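## Task

On the knob box, point knob D1 at the 9 o'clock mark and knob D2 at the 3 o'clock mark. Rows are lettered starting with A on the side closest to the socket; looking from the side away from the socket, each row's knob 1 is the leftmost. The marks around a knob read as clock hours, with the centre mark being 12. Every other knob must still point at the mark it points at now. The knobs must stay at these settings by themselves, not only because the robot holds them.

## Robot and tools

Robot: two 7-joint arms, left_arm and right_arm, each ending in a two-finger gripper. The names do not refer to image sides. All positions use one scene frame: origin on the table surface midway between the arms, +z up, +x outward over the table, left_arm on the +y side. Distances are metres; orientation is a quaternion written w first (qw, qx, qy, qz). The fingers extend along the gripper's own +z axis and close along its y axis. end_effector_position is the point between the pads when shut; closed fingertips stick out about 19 mm past it (6 mm when wide open), and closing pushes the tips about 13 mm farther out, so keep clearance above surfaces.

ROW FORMAT (shared by execute_actions and move): one flat list of 18 numbers covering both arms, always all 18 even if one arm is idle. Order: left x, y, z, qw, qx, qy, qz, left gripper position, left gripper speed, then the same nine for the right arm. x, y, z and the quaternion are an absolute target pose for that gripper in the scene frame, not an offset. Gripper position and speed each lie in [-1, 1]. Position +1 is fully open (85 mm gap), 0 is about 41 mm, about -0.8 brings the pads together, and -1 closes until blocked (grip force is set by the arm, roughly 190-235 N per pad). Speed -1 is about 20 mm/s, 0 about 85 mm/s, +1 about 150 mm/s. To leave a gripper unchanged, repeat its previous two numbers; a zero is a real command. To hold an arm still, resend its whole last reported pose every time. To keep orientation steady, resend the same quaternion rather than copying the slightly drifted one from a result.

execute_actions(actions): a list of actions; each action is a table of up to 15 rows, one row per 1/30 s step; a shorter table repeats its final row for the rest of the 15 steps (0.5 s per action). An empty list just reports state and images. If any target lies more than 0.6 m from the gripper's current position along any of its own axes, that action is rejected for both arms; if the first action fails this or anything is malformed, nothing in the call runs. Each step the command is clipped to within 70 mm and 16 degrees of the measured pose, so far targets need several actions.

move(target, speed, blocking): target is one 18-number row; each gripper travels in a straight line toward its pose, paths finishing together, lasting 0.5 to 10 s (cut off at 10 s). speed is the path top speed in m/s, 0.002 to 0.5, default 0.25; turning is capped at twice that in rad/s. Rotation takes the shorter way. Paths ignore obstacles and the other arm, and real motion can lag, wander or overshoot speed, worst with a near-straight arm. Faster contacts hit harder, and a target placed beyond a contact surface presses harder. Finger numbers are applied at the start. With blocking=false the call returns after 0.5 s while motion continues; check with wait(0), and stop or wait for it to end before sending new rows or moves. The result adds a move: line with the ending (done, off_target, moving, held, fault), the limits that acted (paced = pose was clipped; held = a check blocked steps, after which the arm may rush), and each gripper's distance to its pose. If only one arm is named in the ending, the other finished normally.

wait(seconds): 0 to 10; lets time run with the last commands held; returns early if a running move ends. stop(): brakes a running move (needs braking room); fingers keep moving. zoom_image(camera, region): camera is cam_head_left, cam_head_right, cam_left_wrist or cam_right_wrist (each 504x504); region is [x0, y0, x1, y1] in pixels from the top-left, at most 504 by 504. finished_scene(scene): pass the scene number to end it permanently; the knobs must already be correct and stay so.

RESULTS: a state line per arm gives gripper position and quaternion (reported position may be off, more at long reach); Hand target lines show the pose the controller is currently steering to. position_measured_pct is about 50 - 50 x finger position, 0 meaning fully open; stopping below about 90 short of the commanded value means something is held or blocking, about 90 or slightly above means pads touching on nothing or something very thin. A pose unreachable line means the clearance check altered or blocked that arm. MOTOR HOT appears from 60 °C; at 75 °C an OVER-TEMPERATURE FAULT lets the arm sag. Reaching a joint's torque limit (49.1 N m for the four base joints, 30.9 N m for the three wrist-end joints) freezes that arm for 10 s and drops the rest of the call.

AVOID: knocking the box or anything off the table, hard strikes or heavy pressing, arms colliding or pushing on each other, long heavy holding that heats motors, and disturbing knobs that are not part of the goal. Turn a knob by gripping it and rotating the wrist about the gripper's z axis, then open and lift away so the knob stays on its mark.

Each tool is called after "Request:" by a JSON object that holds its "op" and its "data".

## Session

Request:
{"op": "execute_actions", "data": {"actions": []}}

Scene clock: 0.00 s.
left_arm: end_effector_position=(+0.4187, +0.7165, +0.3294) position_measured_pct=0.0 end_effector_quat_wxyz=(+0.046, +0.896, -0.437, +0.058) | right_arm: end_effector_position=(+0.1553, -0.1994, +0.3377) position_measured_pct=0.0 end_effector_quat_wxyz=(+0.174, +0.613, -0.670, -0.381)
Joint positions: left_arm=[-0.376  0.546 -0.32   1.064  0.301  1.612  2.961] | right_arm=[-0.411  0.18   0.022  1.92  -0.518  1.75   2.862]
Joint velocities: left_arm=[-0.001  0.     0.     0.001  0.001  0.     0.001] | right_arm=[ 0.001 -0.     0.002 -0.    -0.     0.     0.002]
Motor temperatures (°C, as the motors report them): left_arm=[34 31 33 28 32 34 39] | right_arm=[32 31 26 28 34 35 37]
Hand target (left_arm): +0.419, +0.717, +0.329; +0.046, +0.896, -0.437, +0.058
Hand target (right_arm): +0.155, -0.199, +0.338; -0.174, -0.613, +0.670, +0.381

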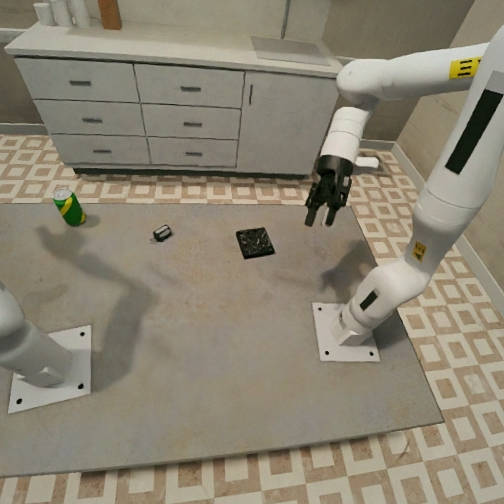

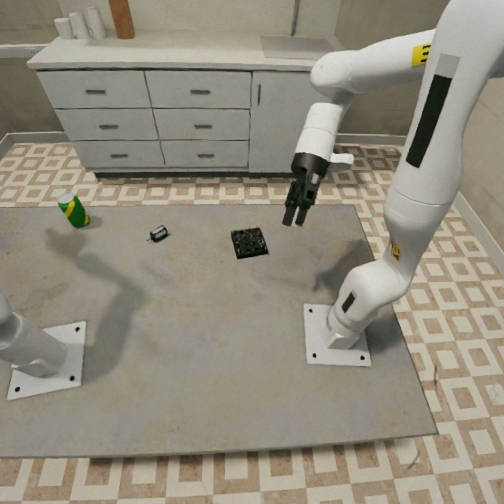

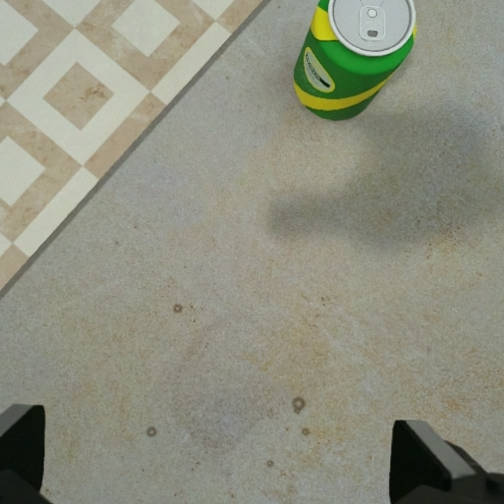

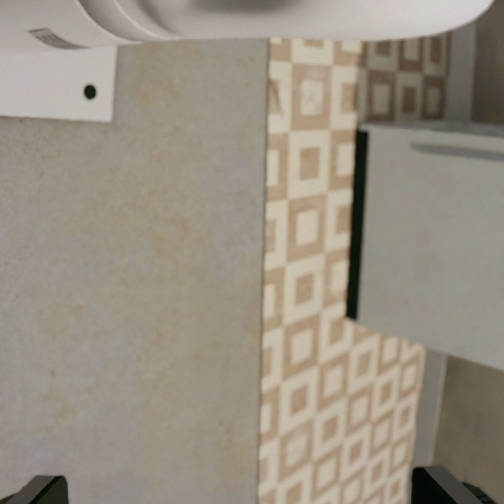

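Request:
{"op": "zoom_image", "data": {"camera": "cam_head_left", "region": [215, 210, 295, 275]}}

Region (215, 210, 295, 275) of cam_head_left's 504x504 image, scaled by 6.300, with more detail than that image has; it fills the top 410 rows of this view, and the rest is white.

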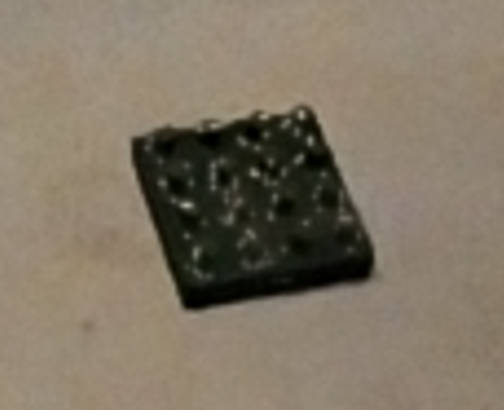

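Request:
{"op": "move", "data": {"target": [0.4187,0.7165,0.3294,0.046,0.896,-0.437,0.058,1,0, 0.30,-0.15,0.30,0,1,0,0,1,0], "speed": 0.4}}

Scene clock: 3.80 s.
left_arm: end_effector_position=(+0.4187, +0.7165, +0.3294) position_measured_pct=0.0 end_effector_quat_wxyz=(+0.046, +0.896, -0.437, +0.058) | right_arm: end_effector_position=(+0.2996, -0.1495, +0.2993) position_measured_pct=0.0 end_effector_quat_wxyz=(-0.001, +1.000, +0.000, +0.000)
Joint positions: left_arm=[-0.376  0.546 -0.321  1.064  0.301  1.612  2.961] | right_arm=[-0.61   0.111 -0.278  1.761  0.031  1.273  3.916]
Joint velocities: left_arm=[ 0.     0.    -0.    -0.    -0.001 -0.    -0.   ] | right_arm=[ 0.002 -0.004  0.002  0.002  0.    -0.001  0.001]
Motor temperatures (°C, as the motors report them): left_arm=[34 31 33 28 32 34 39] | right_arm=[32 32 26 28 34 35 37]
Hand target (left_arm): +0.419, +0.716, +0.329; +0.046, +0.896, -0.437, +0.058
Hand target (right_arm): +0.300, -0.150, +0.299; -0.001, +1.000, +0.000, +0.000
Off the commanded pose (left_arm): 0.000 m, 0 deg.
Off the commanded pose (right_arm): 0.001 m, 0 deg.
move: done

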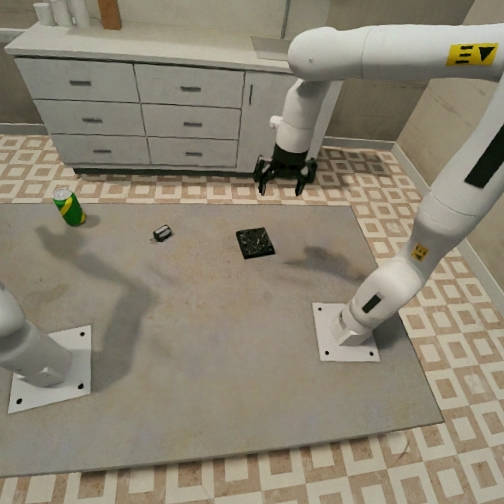

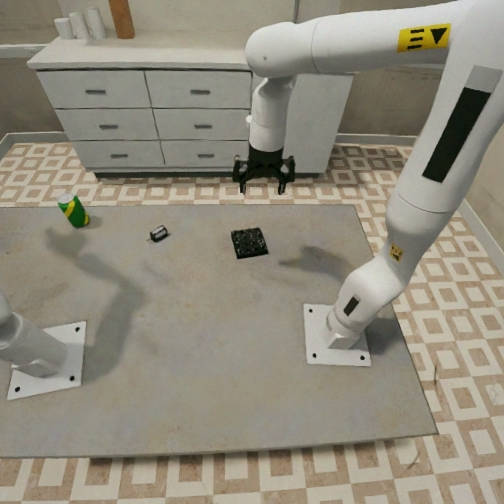

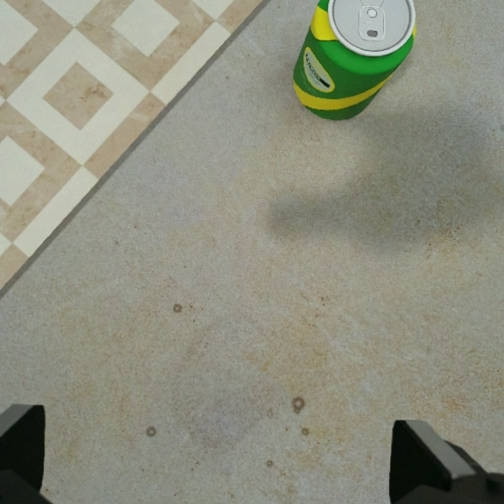

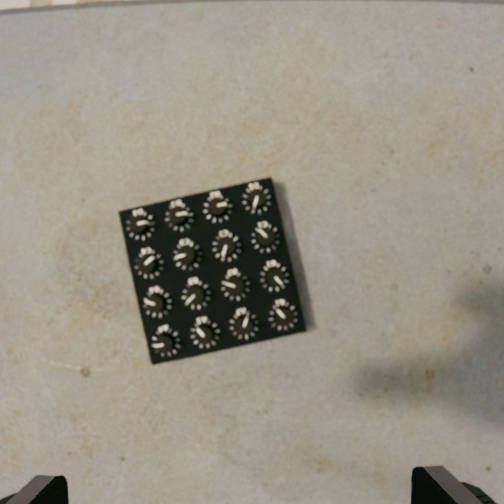

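Request:
{"op": "zoom_image", "data": {"camera": "cam_right_wrist", "region": [110, 170, 320, 380]}}

Region (110, 170, 320, 380) of cam_right_wrist's 504x504 image, scaled by 2.400.

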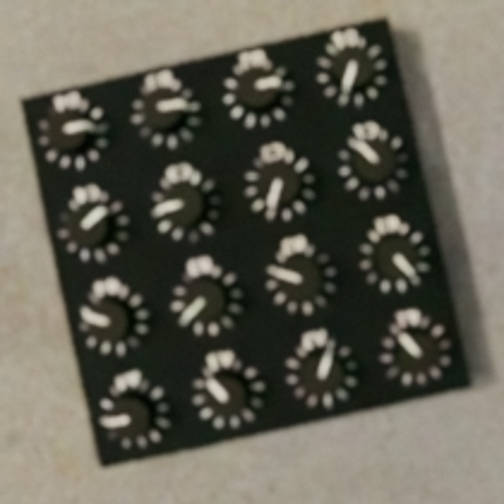

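Request:
{"op": "move", "data": {"target": [0.4187,0.7165,0.3294,0.046,0.896,-0.437,0.058,1,0, 0.32,-0.135,0.12,0,1,0,0,1,0], "speed": 0.3}}

Scene clock: 5.40 s.
left_arm: end_effector_position=(+0.4187, +0.7165, +0.3294) position_measured_pct=0.0 end_effector_quat_wxyz=(+0.046, +0.896, -0.437, +0.058) | right_arm: end_effector_position=(+0.3195, -0.1352, +0.1206) position_measured_pct=0.0 end_effector_quat_wxyz=(-0.001, +1.000, -0.000, +0.000)
Joint positions: left_arm=[-0.376  0.546 -0.321  1.064  0.301  1.612  2.961] | right_arm=[-0.656  0.412 -0.255  2.031  0.154  0.715  3.804]
Joint velocities: left_arm=[-0.    -0.     0.    -0.     0.    -0.001  0.   ] | right_arm=[-0.002  0.007 -0.002 -0.     0.    -0.    -0.001]
Motor temperatures (°C, as the motors report them): left_arm=[34 31 33 28 32 34 39] | right_arm=[32 32 26 28 34 35 37]
Hand target (left_arm): +0.419, +0.716, +0.329; +0.046, +0.896, -0.437, +0.058
Hand target (right_arm): +0.319, -0.135, +0.120; -0.000, +1.000, -0.000, -0.000
Off the commanded pose (left_arm): 0.000 m, 0 deg.
Off the commanded pose (right_arm): 0.001 m, 0 deg.
move: done

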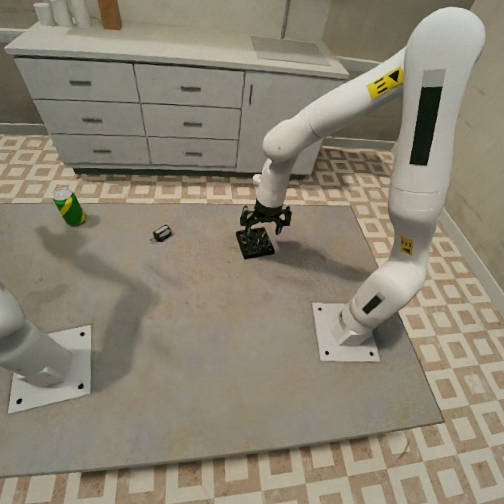

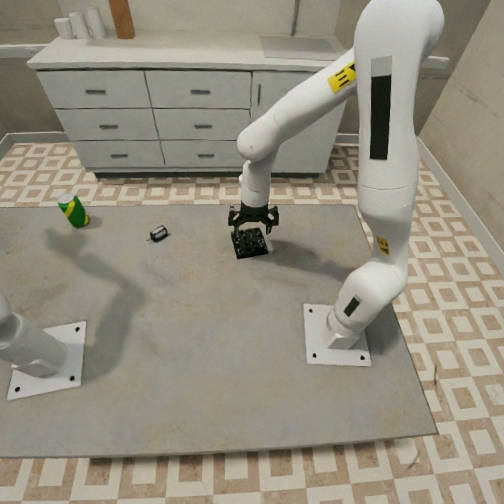

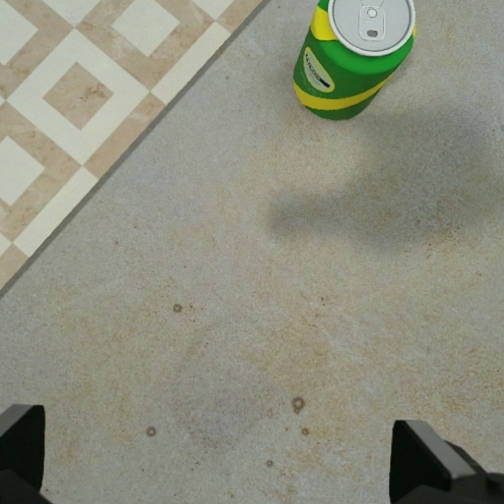

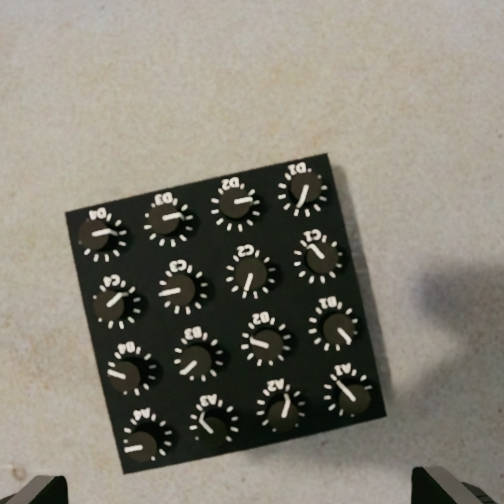

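Request:
{"op": "zoom_image", "data": {"camera": "cam_right_wrist", "region": [190, 140, 370, 320]}}

Region (190, 140, 370, 320) of cam_right_wrist's 504x504 image, scaled by 2.800.

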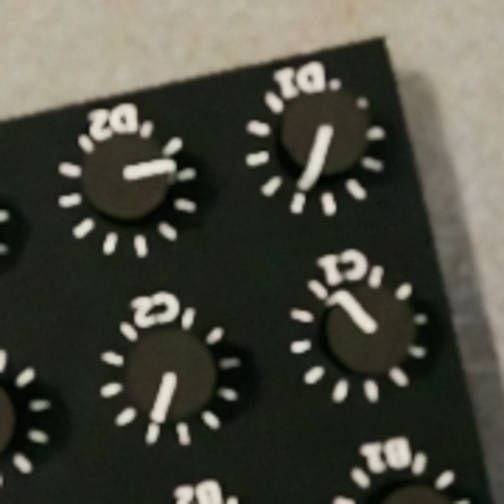

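Request:
{"op": "move", "data": {"target": [0.4187,0.7165,0.3294,0.046,0.896,-0.437,0.058,1,0, 0.4058,-0.1349,0.09,0,0.6341,0.7733,0,-0.45,0.5], "speed": 0.5}}

Scene clock: 12.37 s.
left_arm: end_effector_position=(+0.4187, +0.7165, +0.3294) position_measured_pct=0.0 end_effector_quat_wxyz=(+0.046, +0.896, -0.437, +0.058) | right_arm: end_effector_position=(+0.4055, -0.1338, +0.0904) position_measured_pct=72.6 end_effector_quat_wxyz=(-0.001, +0.634, +0.774, +0.001)
Joint positions: left_arm=[-0.376  0.546 -0.321  1.064  0.301  1.612  2.961] | right_arm=[-0.278  0.663 -0.658  1.822  0.529  0.838  5.383]
Joint velocities: left_arm=[ 0.     0.001  0.     0.     0.    -0.     0.002] | right_arm=[ 0.005  0.004  0.004 -0.    -0.003 -0.     0.002]
Motor temperatures (°C, as the motors report them): left_arm=[34 31 33 28 32 34 39] | right_arm=[32 32 26 28 34 35 37]
Hand target (left_arm): +0.419, +0.717, +0.329; +0.046, +0.896, -0.437, +0.058
Hand target (right_arm): +0.406, -0.134, +0.090; -0.001, +0.634, +0.773, +0.001
Off the commanded pose (left_arm): 0.000 m, 0 deg.
Off the commanded pose (right_arm): 0.001 m, 0 deg.
move: done

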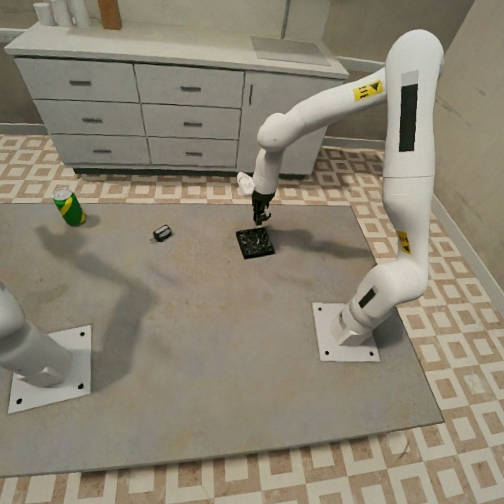

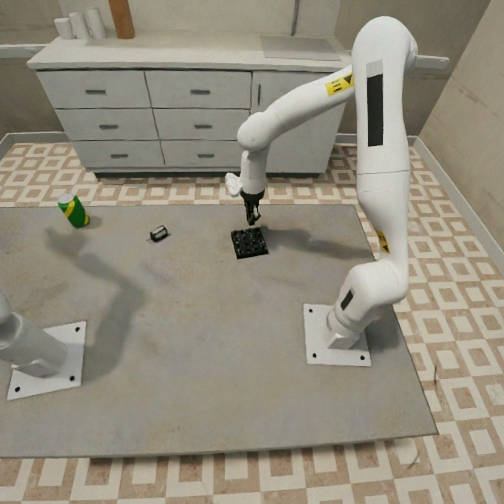

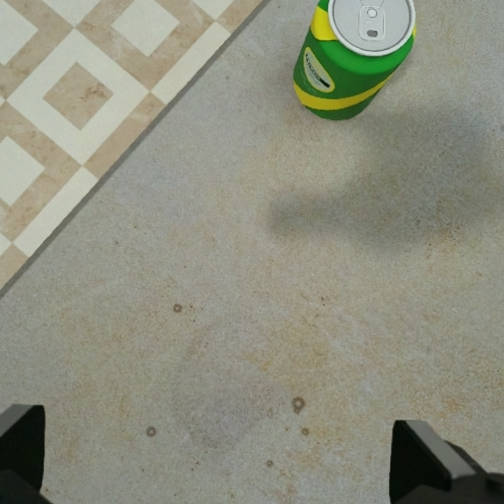

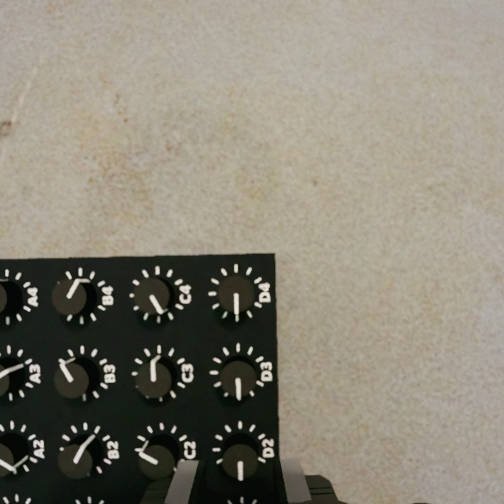

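Request:
{"op": "zoom_image", "data": {"camera": "cam_right_wrist", "region": [130, 250, 350, 504]}}

Region (130, 250, 350, 504) of cam_right_wrist's 504x504 image, scaled by 1.984; it fills the left 437 columns of this view, and the rest is white.

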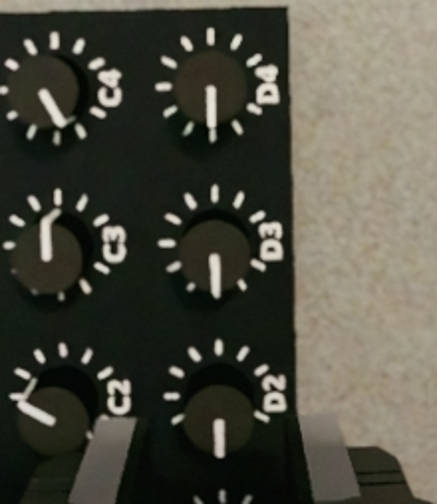

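Request:
{"op": "move", "data": {"target": [0.4187,0.7165,0.3294,0.046,0.896,-0.437,0.058,1,0, 0.4053,-0.1325,0.07,0,0.6341,0.7733,0,-0.52,0], "speed": 0.1}}

Request:
{"op": "zoom_image", "data": {"camera": "cam_right_wrist", "region": [110, 250, 360, 504]}}

Scene clock: 14.57 s.
left_arm: end_effector_position=(+0.4187, +0.7165, +0.3294) position_measured_pct=0.0 end_effector_quat_wxyz=(+0.046, +0.896, -0.437, +0.058) | right_arm: end_effector_position=(+0.4054, -0.1326, +0.0702) position_measured_pct=76.2 end_effector_quat_wxyz=(+0.000, +0.634, +0.773, +0.000)
Joint positions: left_arm=[-0.376  0.546 -0.321  1.064  0.301  1.612  2.961] | right_arm=[-0.3    0.698 -0.631  1.837  0.562  0.792  5.352]
Joint velocities: left_arm=[-0.001 -0.    -0.     0.    -0.001  0.    -0.   ] | right_arm=[-0.001  0.003 -0.     0.001  0.001 -0.001 -0.001]
Motor temperatures (°C, as the motors report them): left_arm=[34 31 33 28 32 34 39] | right_arm=[32 32 26 28 34 35 37]
Hand target (left_arm): +0.419, +0.717, +0.329; +0.046, +0.896, -0.437, +0.058
Hand target (right_arm): +0.405, -0.132, +0.070; -0.000, +0.634, +0.773, -0.000
Off the commanded pose (left_arm): 0.000 m, 0 deg.
Off the commanded pose (right_arm): 0.000 m, 0 deg.
move: done

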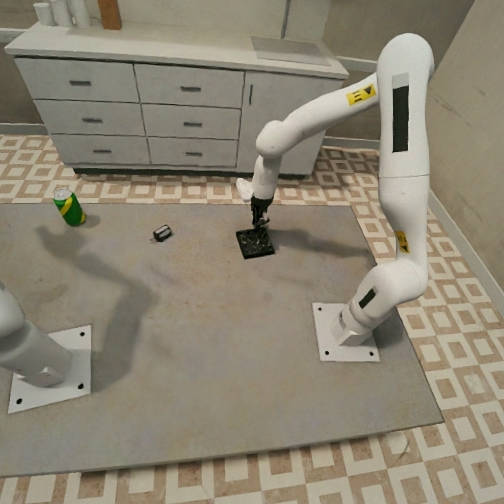

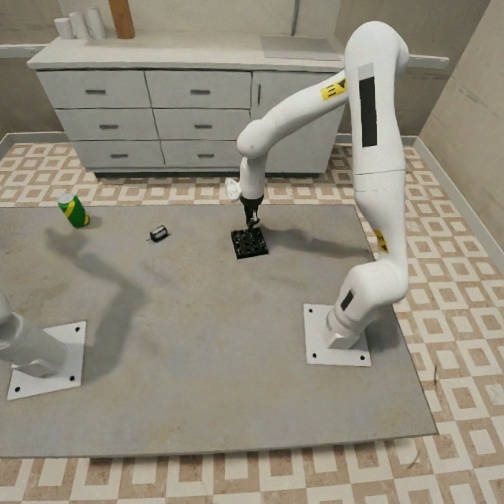

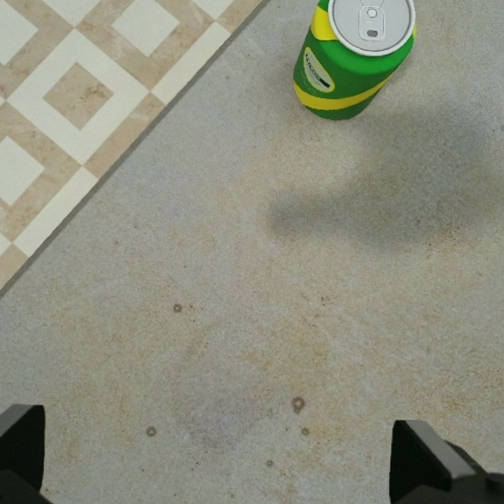

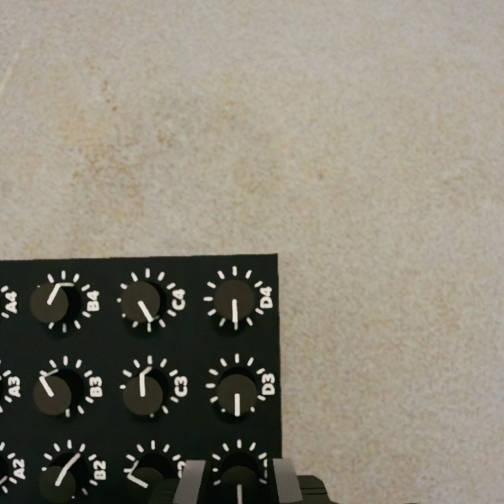

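Region (110, 250, 360, 504) of cam_right_wrist's 504x504 image, scaled by 1.984; it fills the left 496 columns of this view, and the rest is white.

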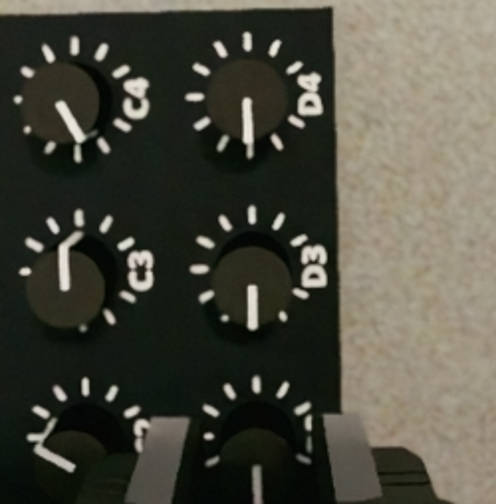

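Request:
{"op": "move", "data": {"target": [0.4187,0.7165,0.3294,0.046,0.896,-0.437,0.058,1,0, 0.4050,-0.1310,0.056,0,0.6341,0.7733,0,-0.50,0], "speed": 0.04}}

Request:
{"op": "zoom_image", "data": {"camera": "cam_right_wrist", "region": [110, 250, 360, 504]}}

Scene clock: 16.47 s.
left_arm: end_effector_position=(+0.4187, +0.7165, +0.3294) position_measured_pct=0.0 end_effector_quat_wxyz=(+0.046, +0.896, -0.437, +0.058) | right_arm: end_effector_position=(+0.4051, -0.1311, +0.0561) position_measured_pct=75.0 end_effector_quat_wxyz=(+0.000, +0.634, +0.773, +0.000)
Joint positions: left_arm=[-0.376  0.546 -0.321  1.064  0.301  1.612  2.961] | right_arm=[-0.317  0.724 -0.612  1.845  0.585  0.76   5.331]
Joint velocities: left_arm=[-0.001 -0.001  0.    -0.002 -0.     0.001  0.001] | right_arm=[-0.003  0.003 -0.     0.     0.    -0.001 -0.001]
Motor temperatures (°C, as the motors report them): left_arm=[34 32 33 28 32 34 39] | right_arm=[32 32 26 28 34 35 37]
Hand target (left_arm): +0.419, +0.717, +0.329; +0.046, +0.896, -0.437, +0.058
Hand target (right_arm): +0.405, -0.131, +0.056; -0.000, +0.634, +0.773, -0.000
Off the commanded pose (left_arm): 0.000 m, 0 deg.
Off the commanded pose (right_arm): 0.000 m, 0 deg.
move: done

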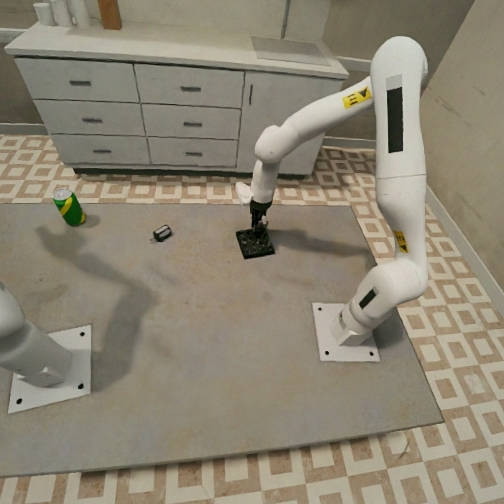

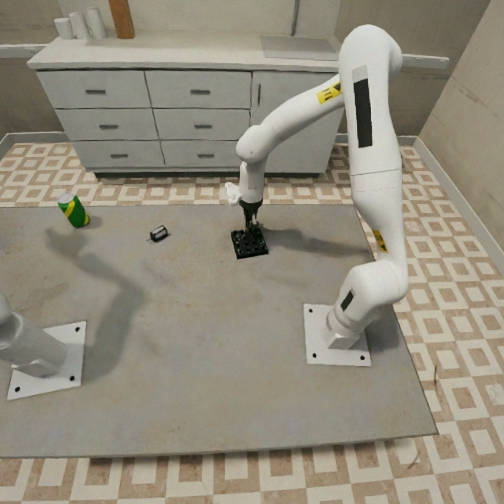

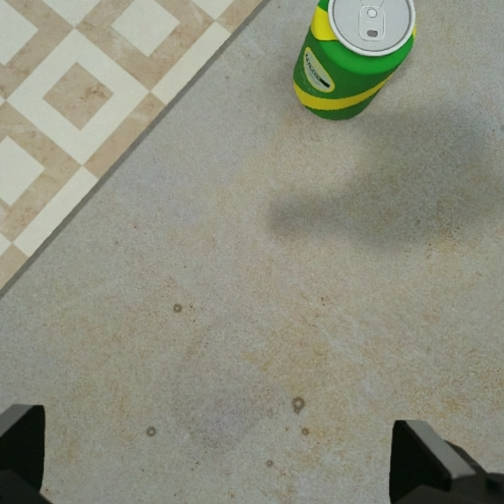

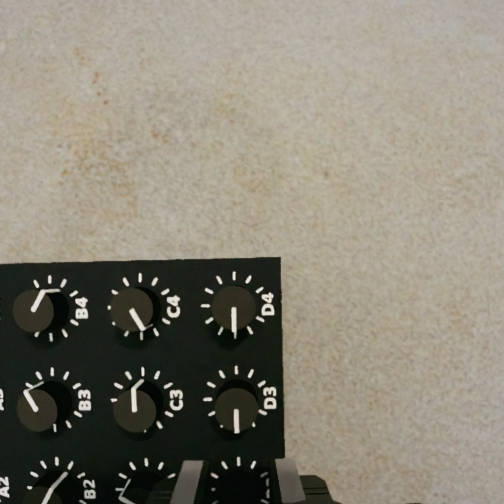

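Region (110, 250, 360, 504) of cam_right_wrist's 504x504 image, scaled by 1.984; it fills the left 496 columns of this view, and the rest is white.

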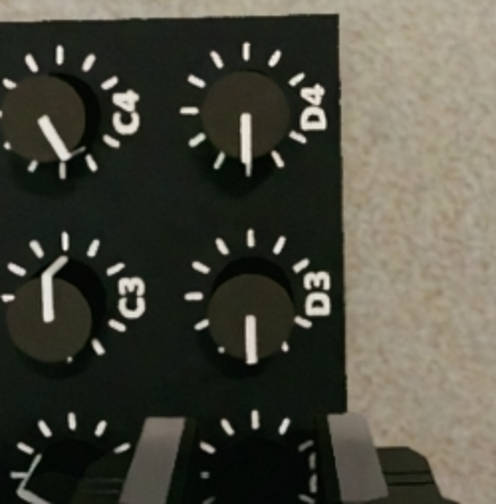

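Request:
{"op": "execute_actions", "data": {"actions": [[[0.4187,0.7165,0.3294,0.046,0.896,-0.437,0.058,1,0, 0.4050,-0.1310,0.055,0,0.6341,0.7733,0,-0.50,-1],[0.4187,0.7165,0.3294,0.046,0.896,-0.437,0.058,1,0, 0.4050,-0.1310,0.054,0,0.6341,0.7733,0,-0.50,-1],[0.4187,0.7165,0.3294,0.046,0.896,-0.437,0.058,1,0, 0.4050,-0.1310,0.054,0,0.6341,0.7733,0,-0.50,-1],[0.4187,0.7165,0.3294,0.046,0.896,-0.437,0.058,1,0, 0.4050,-0.1310,0.054,0,0.6341,0.7733,0,-0.50,-1],[0.4187,0.7165,0.3294,0.046,0.896,-0.437,0.058,1,0, 0.4050,-0.1310,0.054,0,0.6341,0.7733,0,-0.64,-1]],[[0.4187,0.7165,0.3294,0.046,0.896,-0.437,0.058,1,0, 0.4050,-0.1310,0.054,0,0.6341,0.7733,0,-0.64,-1]]]}}

Scene clock: 18.03 s.
left_arm: end_effector_position=(+0.4187, +0.7165, +0.3294) position_measured_pct=0.0 end_effector_quat_wxyz=(+0.046, +0.896, -0.437, +0.058) | right_arm: end_effector_position=(+0.4047, -0.1311, +0.0540) position_measured_pct=81.0 end_effector_quat_wxyz=(-0.000, +0.634, +0.773, -0.000)
Joint positions: left_arm=[-0.376  0.546 -0.321  1.064  0.301  1.612  2.961] | right_arm=[-0.319  0.727 -0.609  1.847  0.588  0.756  5.328]
Joint velocities: left_arm=[-0.     0.001 -0.    -0.002  0.001 -0.    -0.001] | right_arm=[-0.    -0.     0.    -0.001 -0.    -0.    -0.   ]
Motor temperatures (°C, as the motors report them): left_arm=[34 32 33 28 32 34 39] | right_arm=[32 32 26 28 34 35 37]
Hand target (left_arm): +0.419, +0.717, +0.329; +0.046, +0.896, -0.437, +0.058
Hand target (right_arm): +0.405, -0.131, +0.054; -0.000, +0.634, +0.773, +0.000
Off the commanded pose (left_arm): 0.000 m, 0 deg.
Off the commanded pose (right_arm): 0.000 m, 0 deg.

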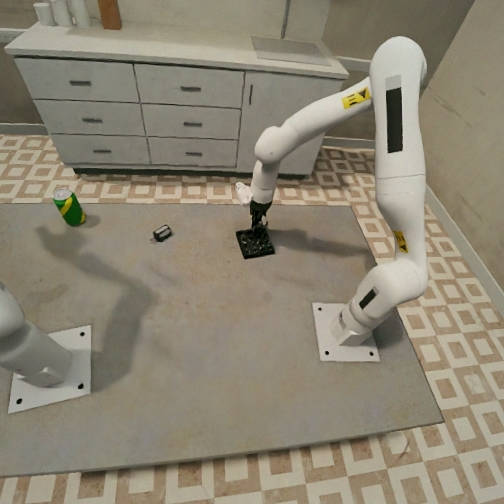

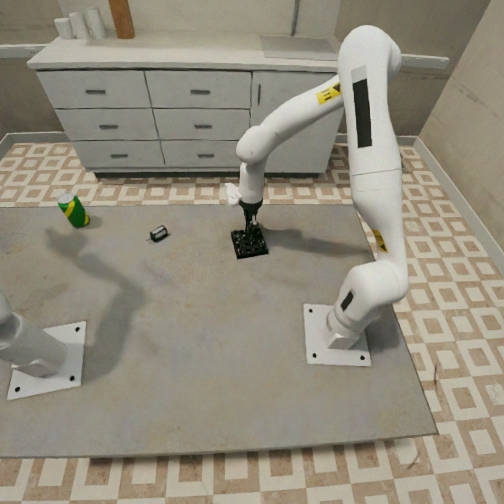

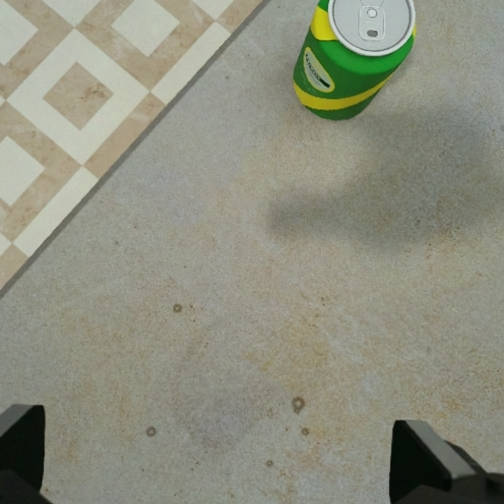

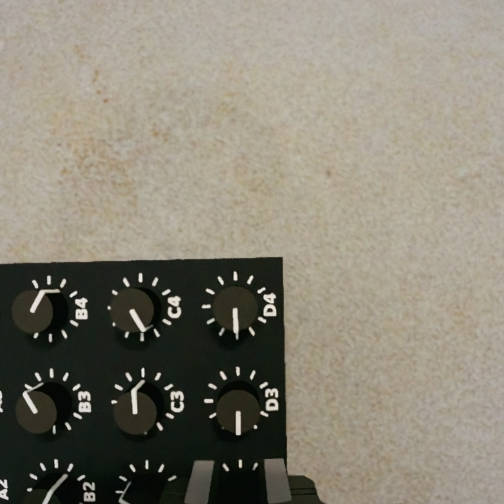

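Request:
{"op": "move", "data": {"target": [0.4187,0.7165,0.3294,0.046,0.896,-0.437,0.058,1,0, 0.4047,-0.1311,0.054,0,0.9951,0.0985,0,-0.64,-1], "speed": 0.3}}

Scene clock: 21.33 s.
left_arm: end_effector_position=(+0.4187, +0.7165, +0.3294) position_measured_pct=0.0 end_effector_quat_wxyz=(+0.046, +0.896, -0.437, +0.058) | right_arm: end_effector_position=(+0.4053, -0.1322, +0.0538) position_measured_pct=81.0 end_effector_quat_wxyz=(+0.001, +0.995, +0.098, +0.000)
Joint positions: left_arm=[-0.376  0.546 -0.321  1.064  0.301  1.612  2.961] | right_arm=[-0.592  0.657 -0.191  1.858  0.197  0.645  4.104]
Joint velocities: left_arm=[ 0.001 -0.    -0.    -0.     0.     0.    -0.002] | right_arm=[-0.002 -0.     0.002  0.002  0.003  0.001 -0.002]
Motor temperatures (°C, as the motors report them): left_arm=[34 32 33 28 32 34 39] | right_arm=[32 32 26 28 34 35 37]
Hand target (left_arm): +0.419, +0.717, +0.329; +0.046, +0.896, -0.437, +0.058
Hand target (right_arm): +0.405, -0.131, +0.054; +0.001, +0.995, +0.098, +0.000
Off the commanded pose (left_arm): 0.000 m, 0 deg.
Off the commanded pose (right_arm): 0.001 m, 0 deg.
move: done

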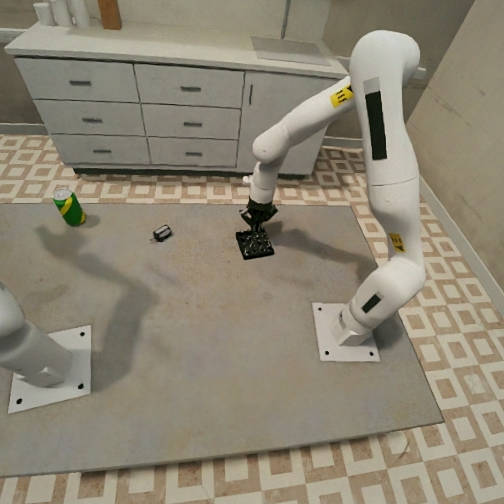

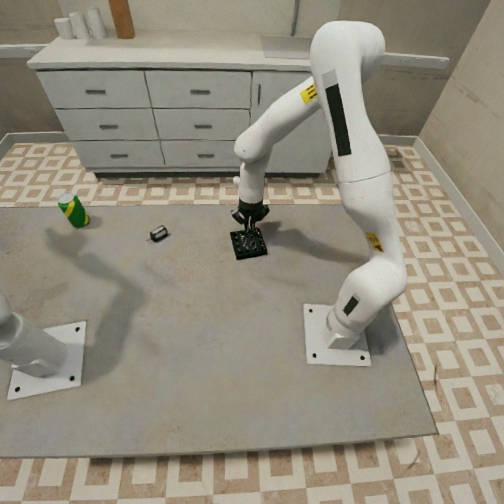

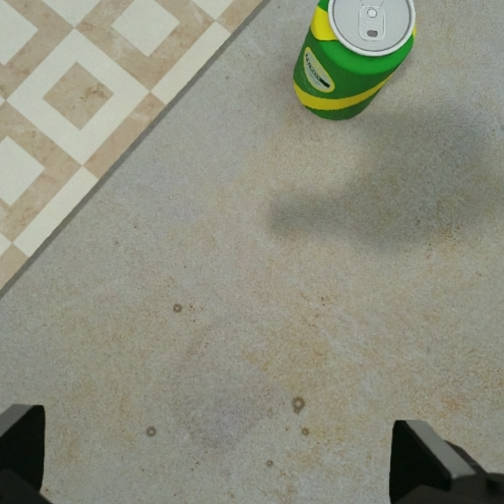

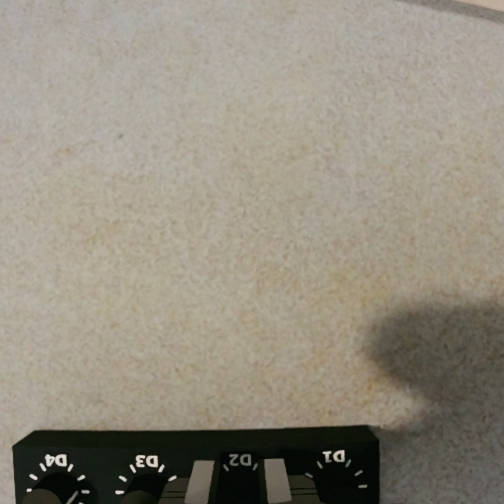

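Request:
{"op": "move", "data": {"target": [0.4187,0.7165,0.3294,0.046,0.896,-0.437,0.058,1,0, 0.4057,-0.1340,0.054,0,0.7733,-0.6341,0,-0.64,-1], "speed": 0.35}}

Scene clock: 24.37 s.
left_arm: end_effector_position=(+0.4187, +0.7165, +0.3294) position_measured_pct=0.0 end_effector_quat_wxyz=(+0.046, +0.896, -0.437, +0.058) | right_arm: end_effector_position=(+0.4058, -0.1349, +0.0536) position_measured_pct=81.0 end_effector_quat_wxyz=(+0.001, +0.773, -0.635, +0.000)
Joint positions: left_arm=[-0.376  0.546 -0.321  1.064  0.301  1.612  2.961] | right_arm=[-0.879  0.664  0.239  1.872 -0.246  0.635  2.946]
Joint velocities: left_arm=[ 0.     0.001  0.     0.001  0.     0.001 -0.001] | right_arm=[-0.002  0.     0.002 -0.001  0.003  0.    -0.002]
Motor temperatures (°C, as the motors report them): left_arm=[34 32 33 28 32 34 39] | right_arm=[32 32 26 28 34 35 37]
Hand target (left_arm): +0.419, +0.717, +0.329; +0.046, +0.896, -0.437, +0.058
Hand target (right_arm): +0.406, -0.134, +0.054; +0.000, +0.773, -0.634, +0.001
Off the commanded pose (left_arm): 0.000 m, 0 deg.
Off the commanded pose (right_arm): 0.001 m, 0 deg.
move: done

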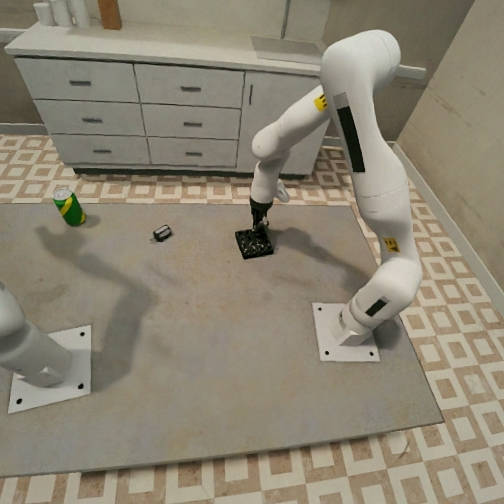

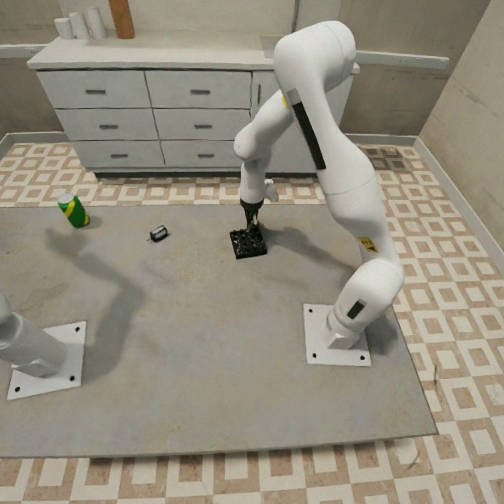

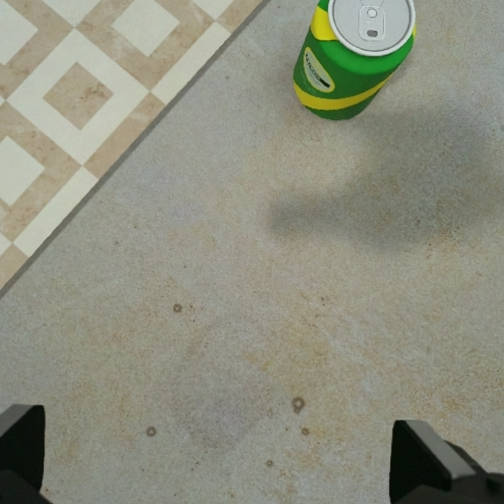

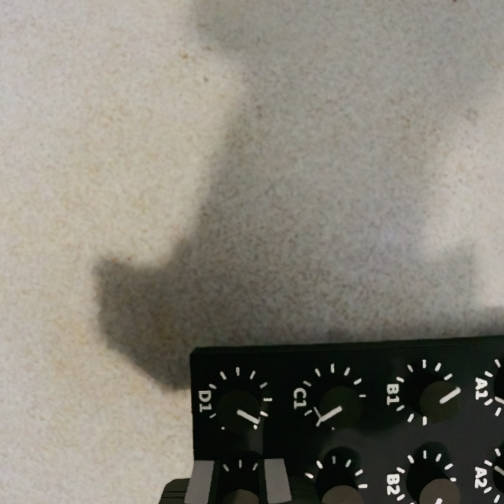

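Request:
{"op": "execute_actions", "data": {"actions": [[[0.4187,0.7165,0.3294,0.046,0.896,-0.437,0.058,1,0, 0.4058,-0.1347,0.054,0,0.7733,-0.6341,0,-0.50,-0.6],[0.4187,0.7165,0.3294,0.046,0.896,-0.437,0.058,1,0, 0.4058,-0.1347,0.054,0,0.7733,-0.6341,0,-0.50,-0.6],[0.4187,0.7165,0.3294,0.046,0.896,-0.437,0.058,1,0, 0.4058,-0.1347,0.054,0,0.7733,-0.6341,0,-0.50,-0.6],[0.4187,0.7165,0.3294,0.046,0.896,-0.437,0.058,1,0, 0.4058,-0.1347,0.054,0,0.7733,-0.6341,0,-0.50,-0.6],[0.4187,0.7165,0.3294,0.046,0.896,-0.437,0.058,1,0, 0.4058,-0.1347,0.054,0,0.7733,-0.6341,0,-0.50,-0.6],[0.4187,0.7165,0.3294,0.046,0.896,-0.437,0.058,1,0, 0.4058,-0.1347,0.054,0,0.7733,-0.6341,0,-0.50,-0.6],[0.4187,0.7165,0.3294,0.046,0.896,-0.437,0.058,1,0, 0.4058,-0.1347,0.054,0,0.7733,-0.6341,0,-0.50,-0.6],[0.4187,0.7165,0.3294,0.046,0.896,-0.437,0.058,1,0, 0.4058,-0.1347,0.054,0,0.7733,-0.6341,0,-0.50,-0.6],[0.4187,0.7165,0.3294,0.046,0.896,-0.437,0.058,1,0, 0.4058,-0.1347,0.054,0,0.7733,-0.6341,0,-0.50,-0.6],[0.4187,0.7165,0.3294,0.046,0.896,-0.437,0.058,1,0, 0.4058,-0.1347,0.054,0,0.7733,-0.6341,0,-0.50,-0.6],[0.4187,0.7165,0.3294,0.046,0.896,-0.437,0.058,1,0, 0.4058,-0.1347,0.055,0,0.7733,-0.6341,0,-0.50,-0.6],[0.4187,0.7165,0.3294,0.046,0.896,-0.437,0.058,1,0, 0.4058,-0.1347,0.057,0,0.7733,-0.6341,0,-0.50,-0.6],[0.4187,0.7165,0.3294,0.046,0.896,-0.437,0.058,1,0, 0.4058,-0.1347,0.059,0,0.7733,-0.6341,0,-0.50,-0.6],[0.4187,0.7165,0.3294,0.046,0.896,-0.437,0.058,1,0, 0.4058,-0.1347,0.062,0,0.7733,-0.6341,0,-0.50,-0.6],[0.4187,0.7165,0.3294,0.046,0.896,-0.437,0.058,1,0, 0.4058,-0.1347,0.065,0,0.7733,-0.6341,0,-0.50,-0.6]],[[0.4187,0.7165,0.3294,0.046,0.896,-0.437,0.058,1,0, 0.4058,-0.1347,0.068,0,0.7733,-0.6341,0,-0.50,-0.6],[0.4187,0.7165,0.3294,0.046,0.896,-0.437,0.058,1,0, 0.4058,-0.1347,0.071,0,0.7733,-0.6341,0,-0.50,-0.6],[0.4187,0.7165,0.3294,0.046,0.896,-0.437,0.058,1,0, 0.4058,-0.1347,0.073,0,0.7733,-0.6341,0,-0.50,-0.6],[0.4187,0.7165,0.3294,0.046,0.896,-0.437,0.058,1,0, 0.4058,-0.1347,0.075,0,0.7733,-0.6341,0,-0.50,-0.6]]]}}

Request:
{"op": "zoom_image", "data": {"camera": "cam_right_wrist", "region": [150, 304, 400, 504]}}

Scene clock: 26.47 s.
left_arm: end_effector_position=(+0.4187, +0.7165, +0.3294) position_measured_pct=0.0 end_effector_quat_wxyz=(+0.046, +0.896, -0.437, +0.058) | right_arm: end_effector_position=(+0.4058, -0.1347, +0.0749) position_measured_pct=75.0 end_effector_quat_wxyz=(+0.000, +0.773, -0.634, +0.000)
Joint positions: left_arm=[-0.376  0.546 -0.321  1.064  0.301  1.612  2.961] | right_arm=[-0.889  0.622  0.254  1.858 -0.232  0.69   2.935]
Joint velocities: left_arm=[-0.002  0.001 -0.    -0.001 -0.     0.    -0.   ] | right_arm=[-0.    -0.002  0.    -0.     0.     0.001  0.001]
Motor temperatures (°C, as the motors report them): left_arm=[34 32 33 28 32 34 39] | right_arm=[32 32 26 28 34 35 37]
Hand target (left_arm): +0.419, +0.717, +0.329; +0.046, +0.896, -0.437, +0.058
Hand target (right_arm): +0.406, -0.135, +0.075; -0.000, +0.773, -0.634, +0.000
Off the commanded pose (left_arm): 0.000 m, 0 deg.
Off the commanded pose (right_arm): 0.000 m, 0 deg.

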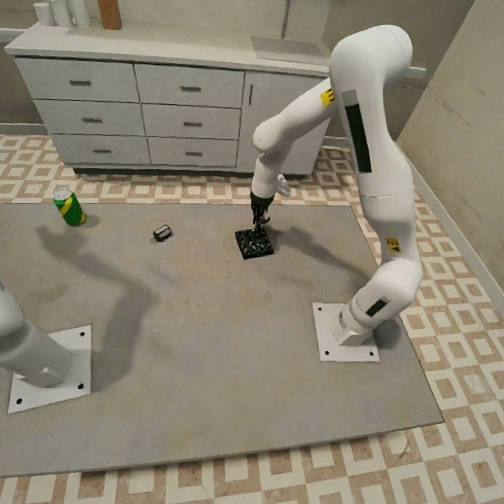

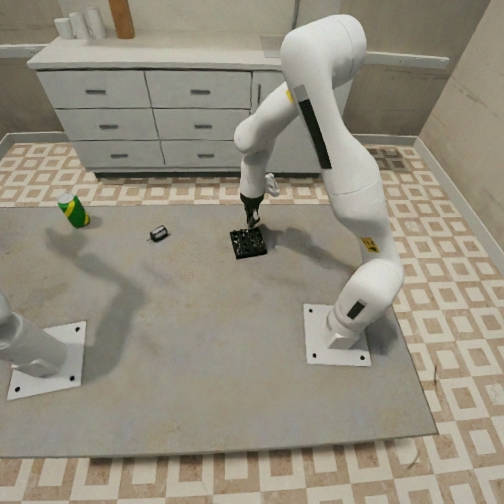

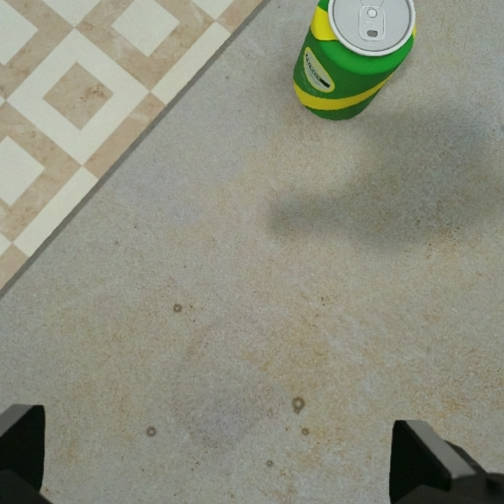

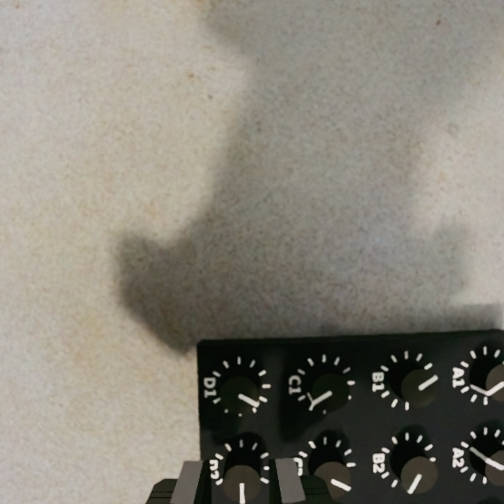

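Region (150, 304, 400, 504) of cam_right_wrist's 504x504 image, scaled by 2.016; it fills the top 403 rows of this view, and the rest is white.

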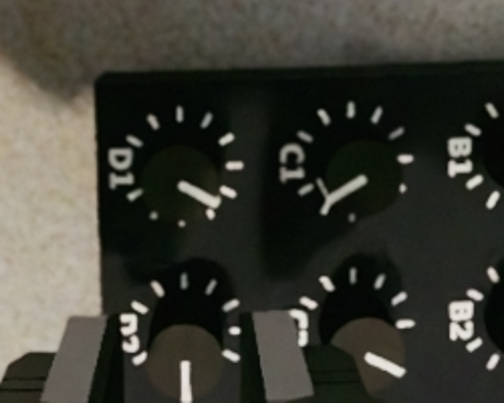

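Request:
{"op": "move", "data": {"target": [0.4187,0.7165,0.3294,0.046,0.896,-0.437,0.058,1,0, 0.4108,-0.1597,0.075,0,0.7733,-0.6341,0,-0.50,-0.6], "speed": 0.1}}

Request:
{"op": "zoom_image", "data": {"camera": "cam_right_wrist", "region": [150, 304, 400, 504]}}

Scene clock: 27.50 s.
left_arm: end_effector_position=(+0.4187, +0.7165, +0.3294) position_measured_pct=0.0 end_effector_quat_wxyz=(+0.046, +0.896, -0.437, +0.058) | right_arm: end_effector_position=(+0.4108, -0.1594, +0.0750) position_measured_pct=75.0 end_effector_quat_wxyz=(+0.000, +0.773, -0.634, -0.000)
Joint positions: left_arm=[-0.376  0.546 -0.321  1.064  0.301  1.612  2.961] | right_arm=[-0.835  0.608  0.25   1.887 -0.229  0.674  2.989]
Joint velocities: left_arm=[ 0.     0.001 -0.     0.    -0.001 -0.    -0.002] | right_arm=[ 0.004 -0.001  0.002  0.001 -0.002 -0.     0.002]
Motor temperatures (°C, as the motors report them): left_arm=[34 32 33 28 32 34 39] | right_arm=[32 32 26 28 34 35 37]
Hand target (left_arm): +0.419, +0.717, +0.329; +0.046, +0.896, -0.437, +0.058
Hand target (right_arm): +0.411, -0.160, +0.075; -0.000, +0.773, -0.634, -0.000
Off the commanded pose (left_arm): 0.000 m, 0 deg.
Off the commanded pose (right_arm): 0.000 m, 0 deg.
move: done

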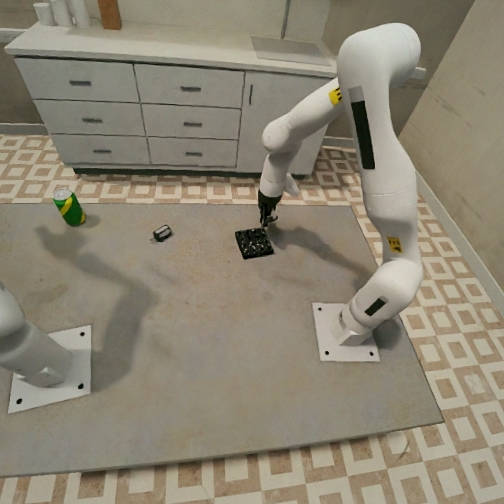

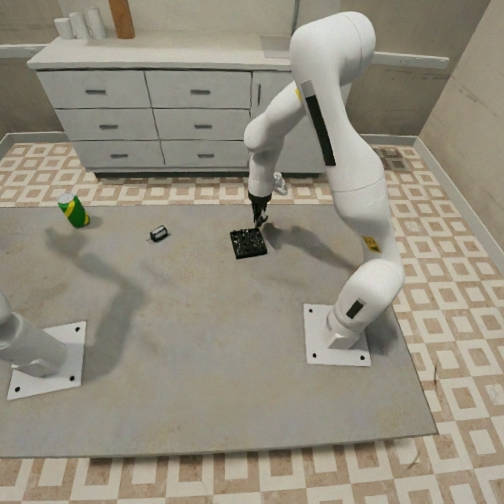

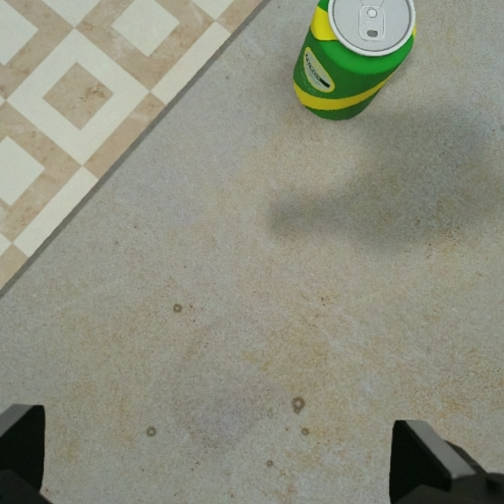

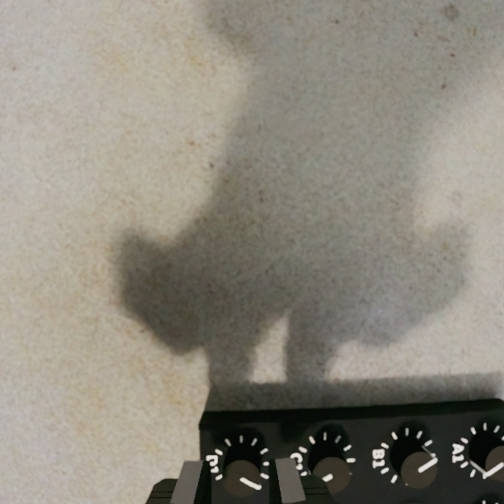

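Region (150, 304, 400, 504) of cam_right_wrist's 504x504 image, scaled by 2.016; it fills the top 403 rows of this view, and the rest is white.

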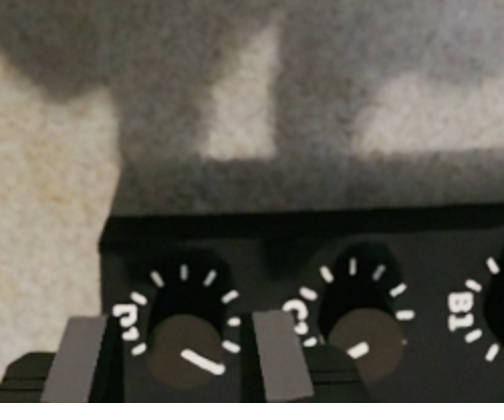

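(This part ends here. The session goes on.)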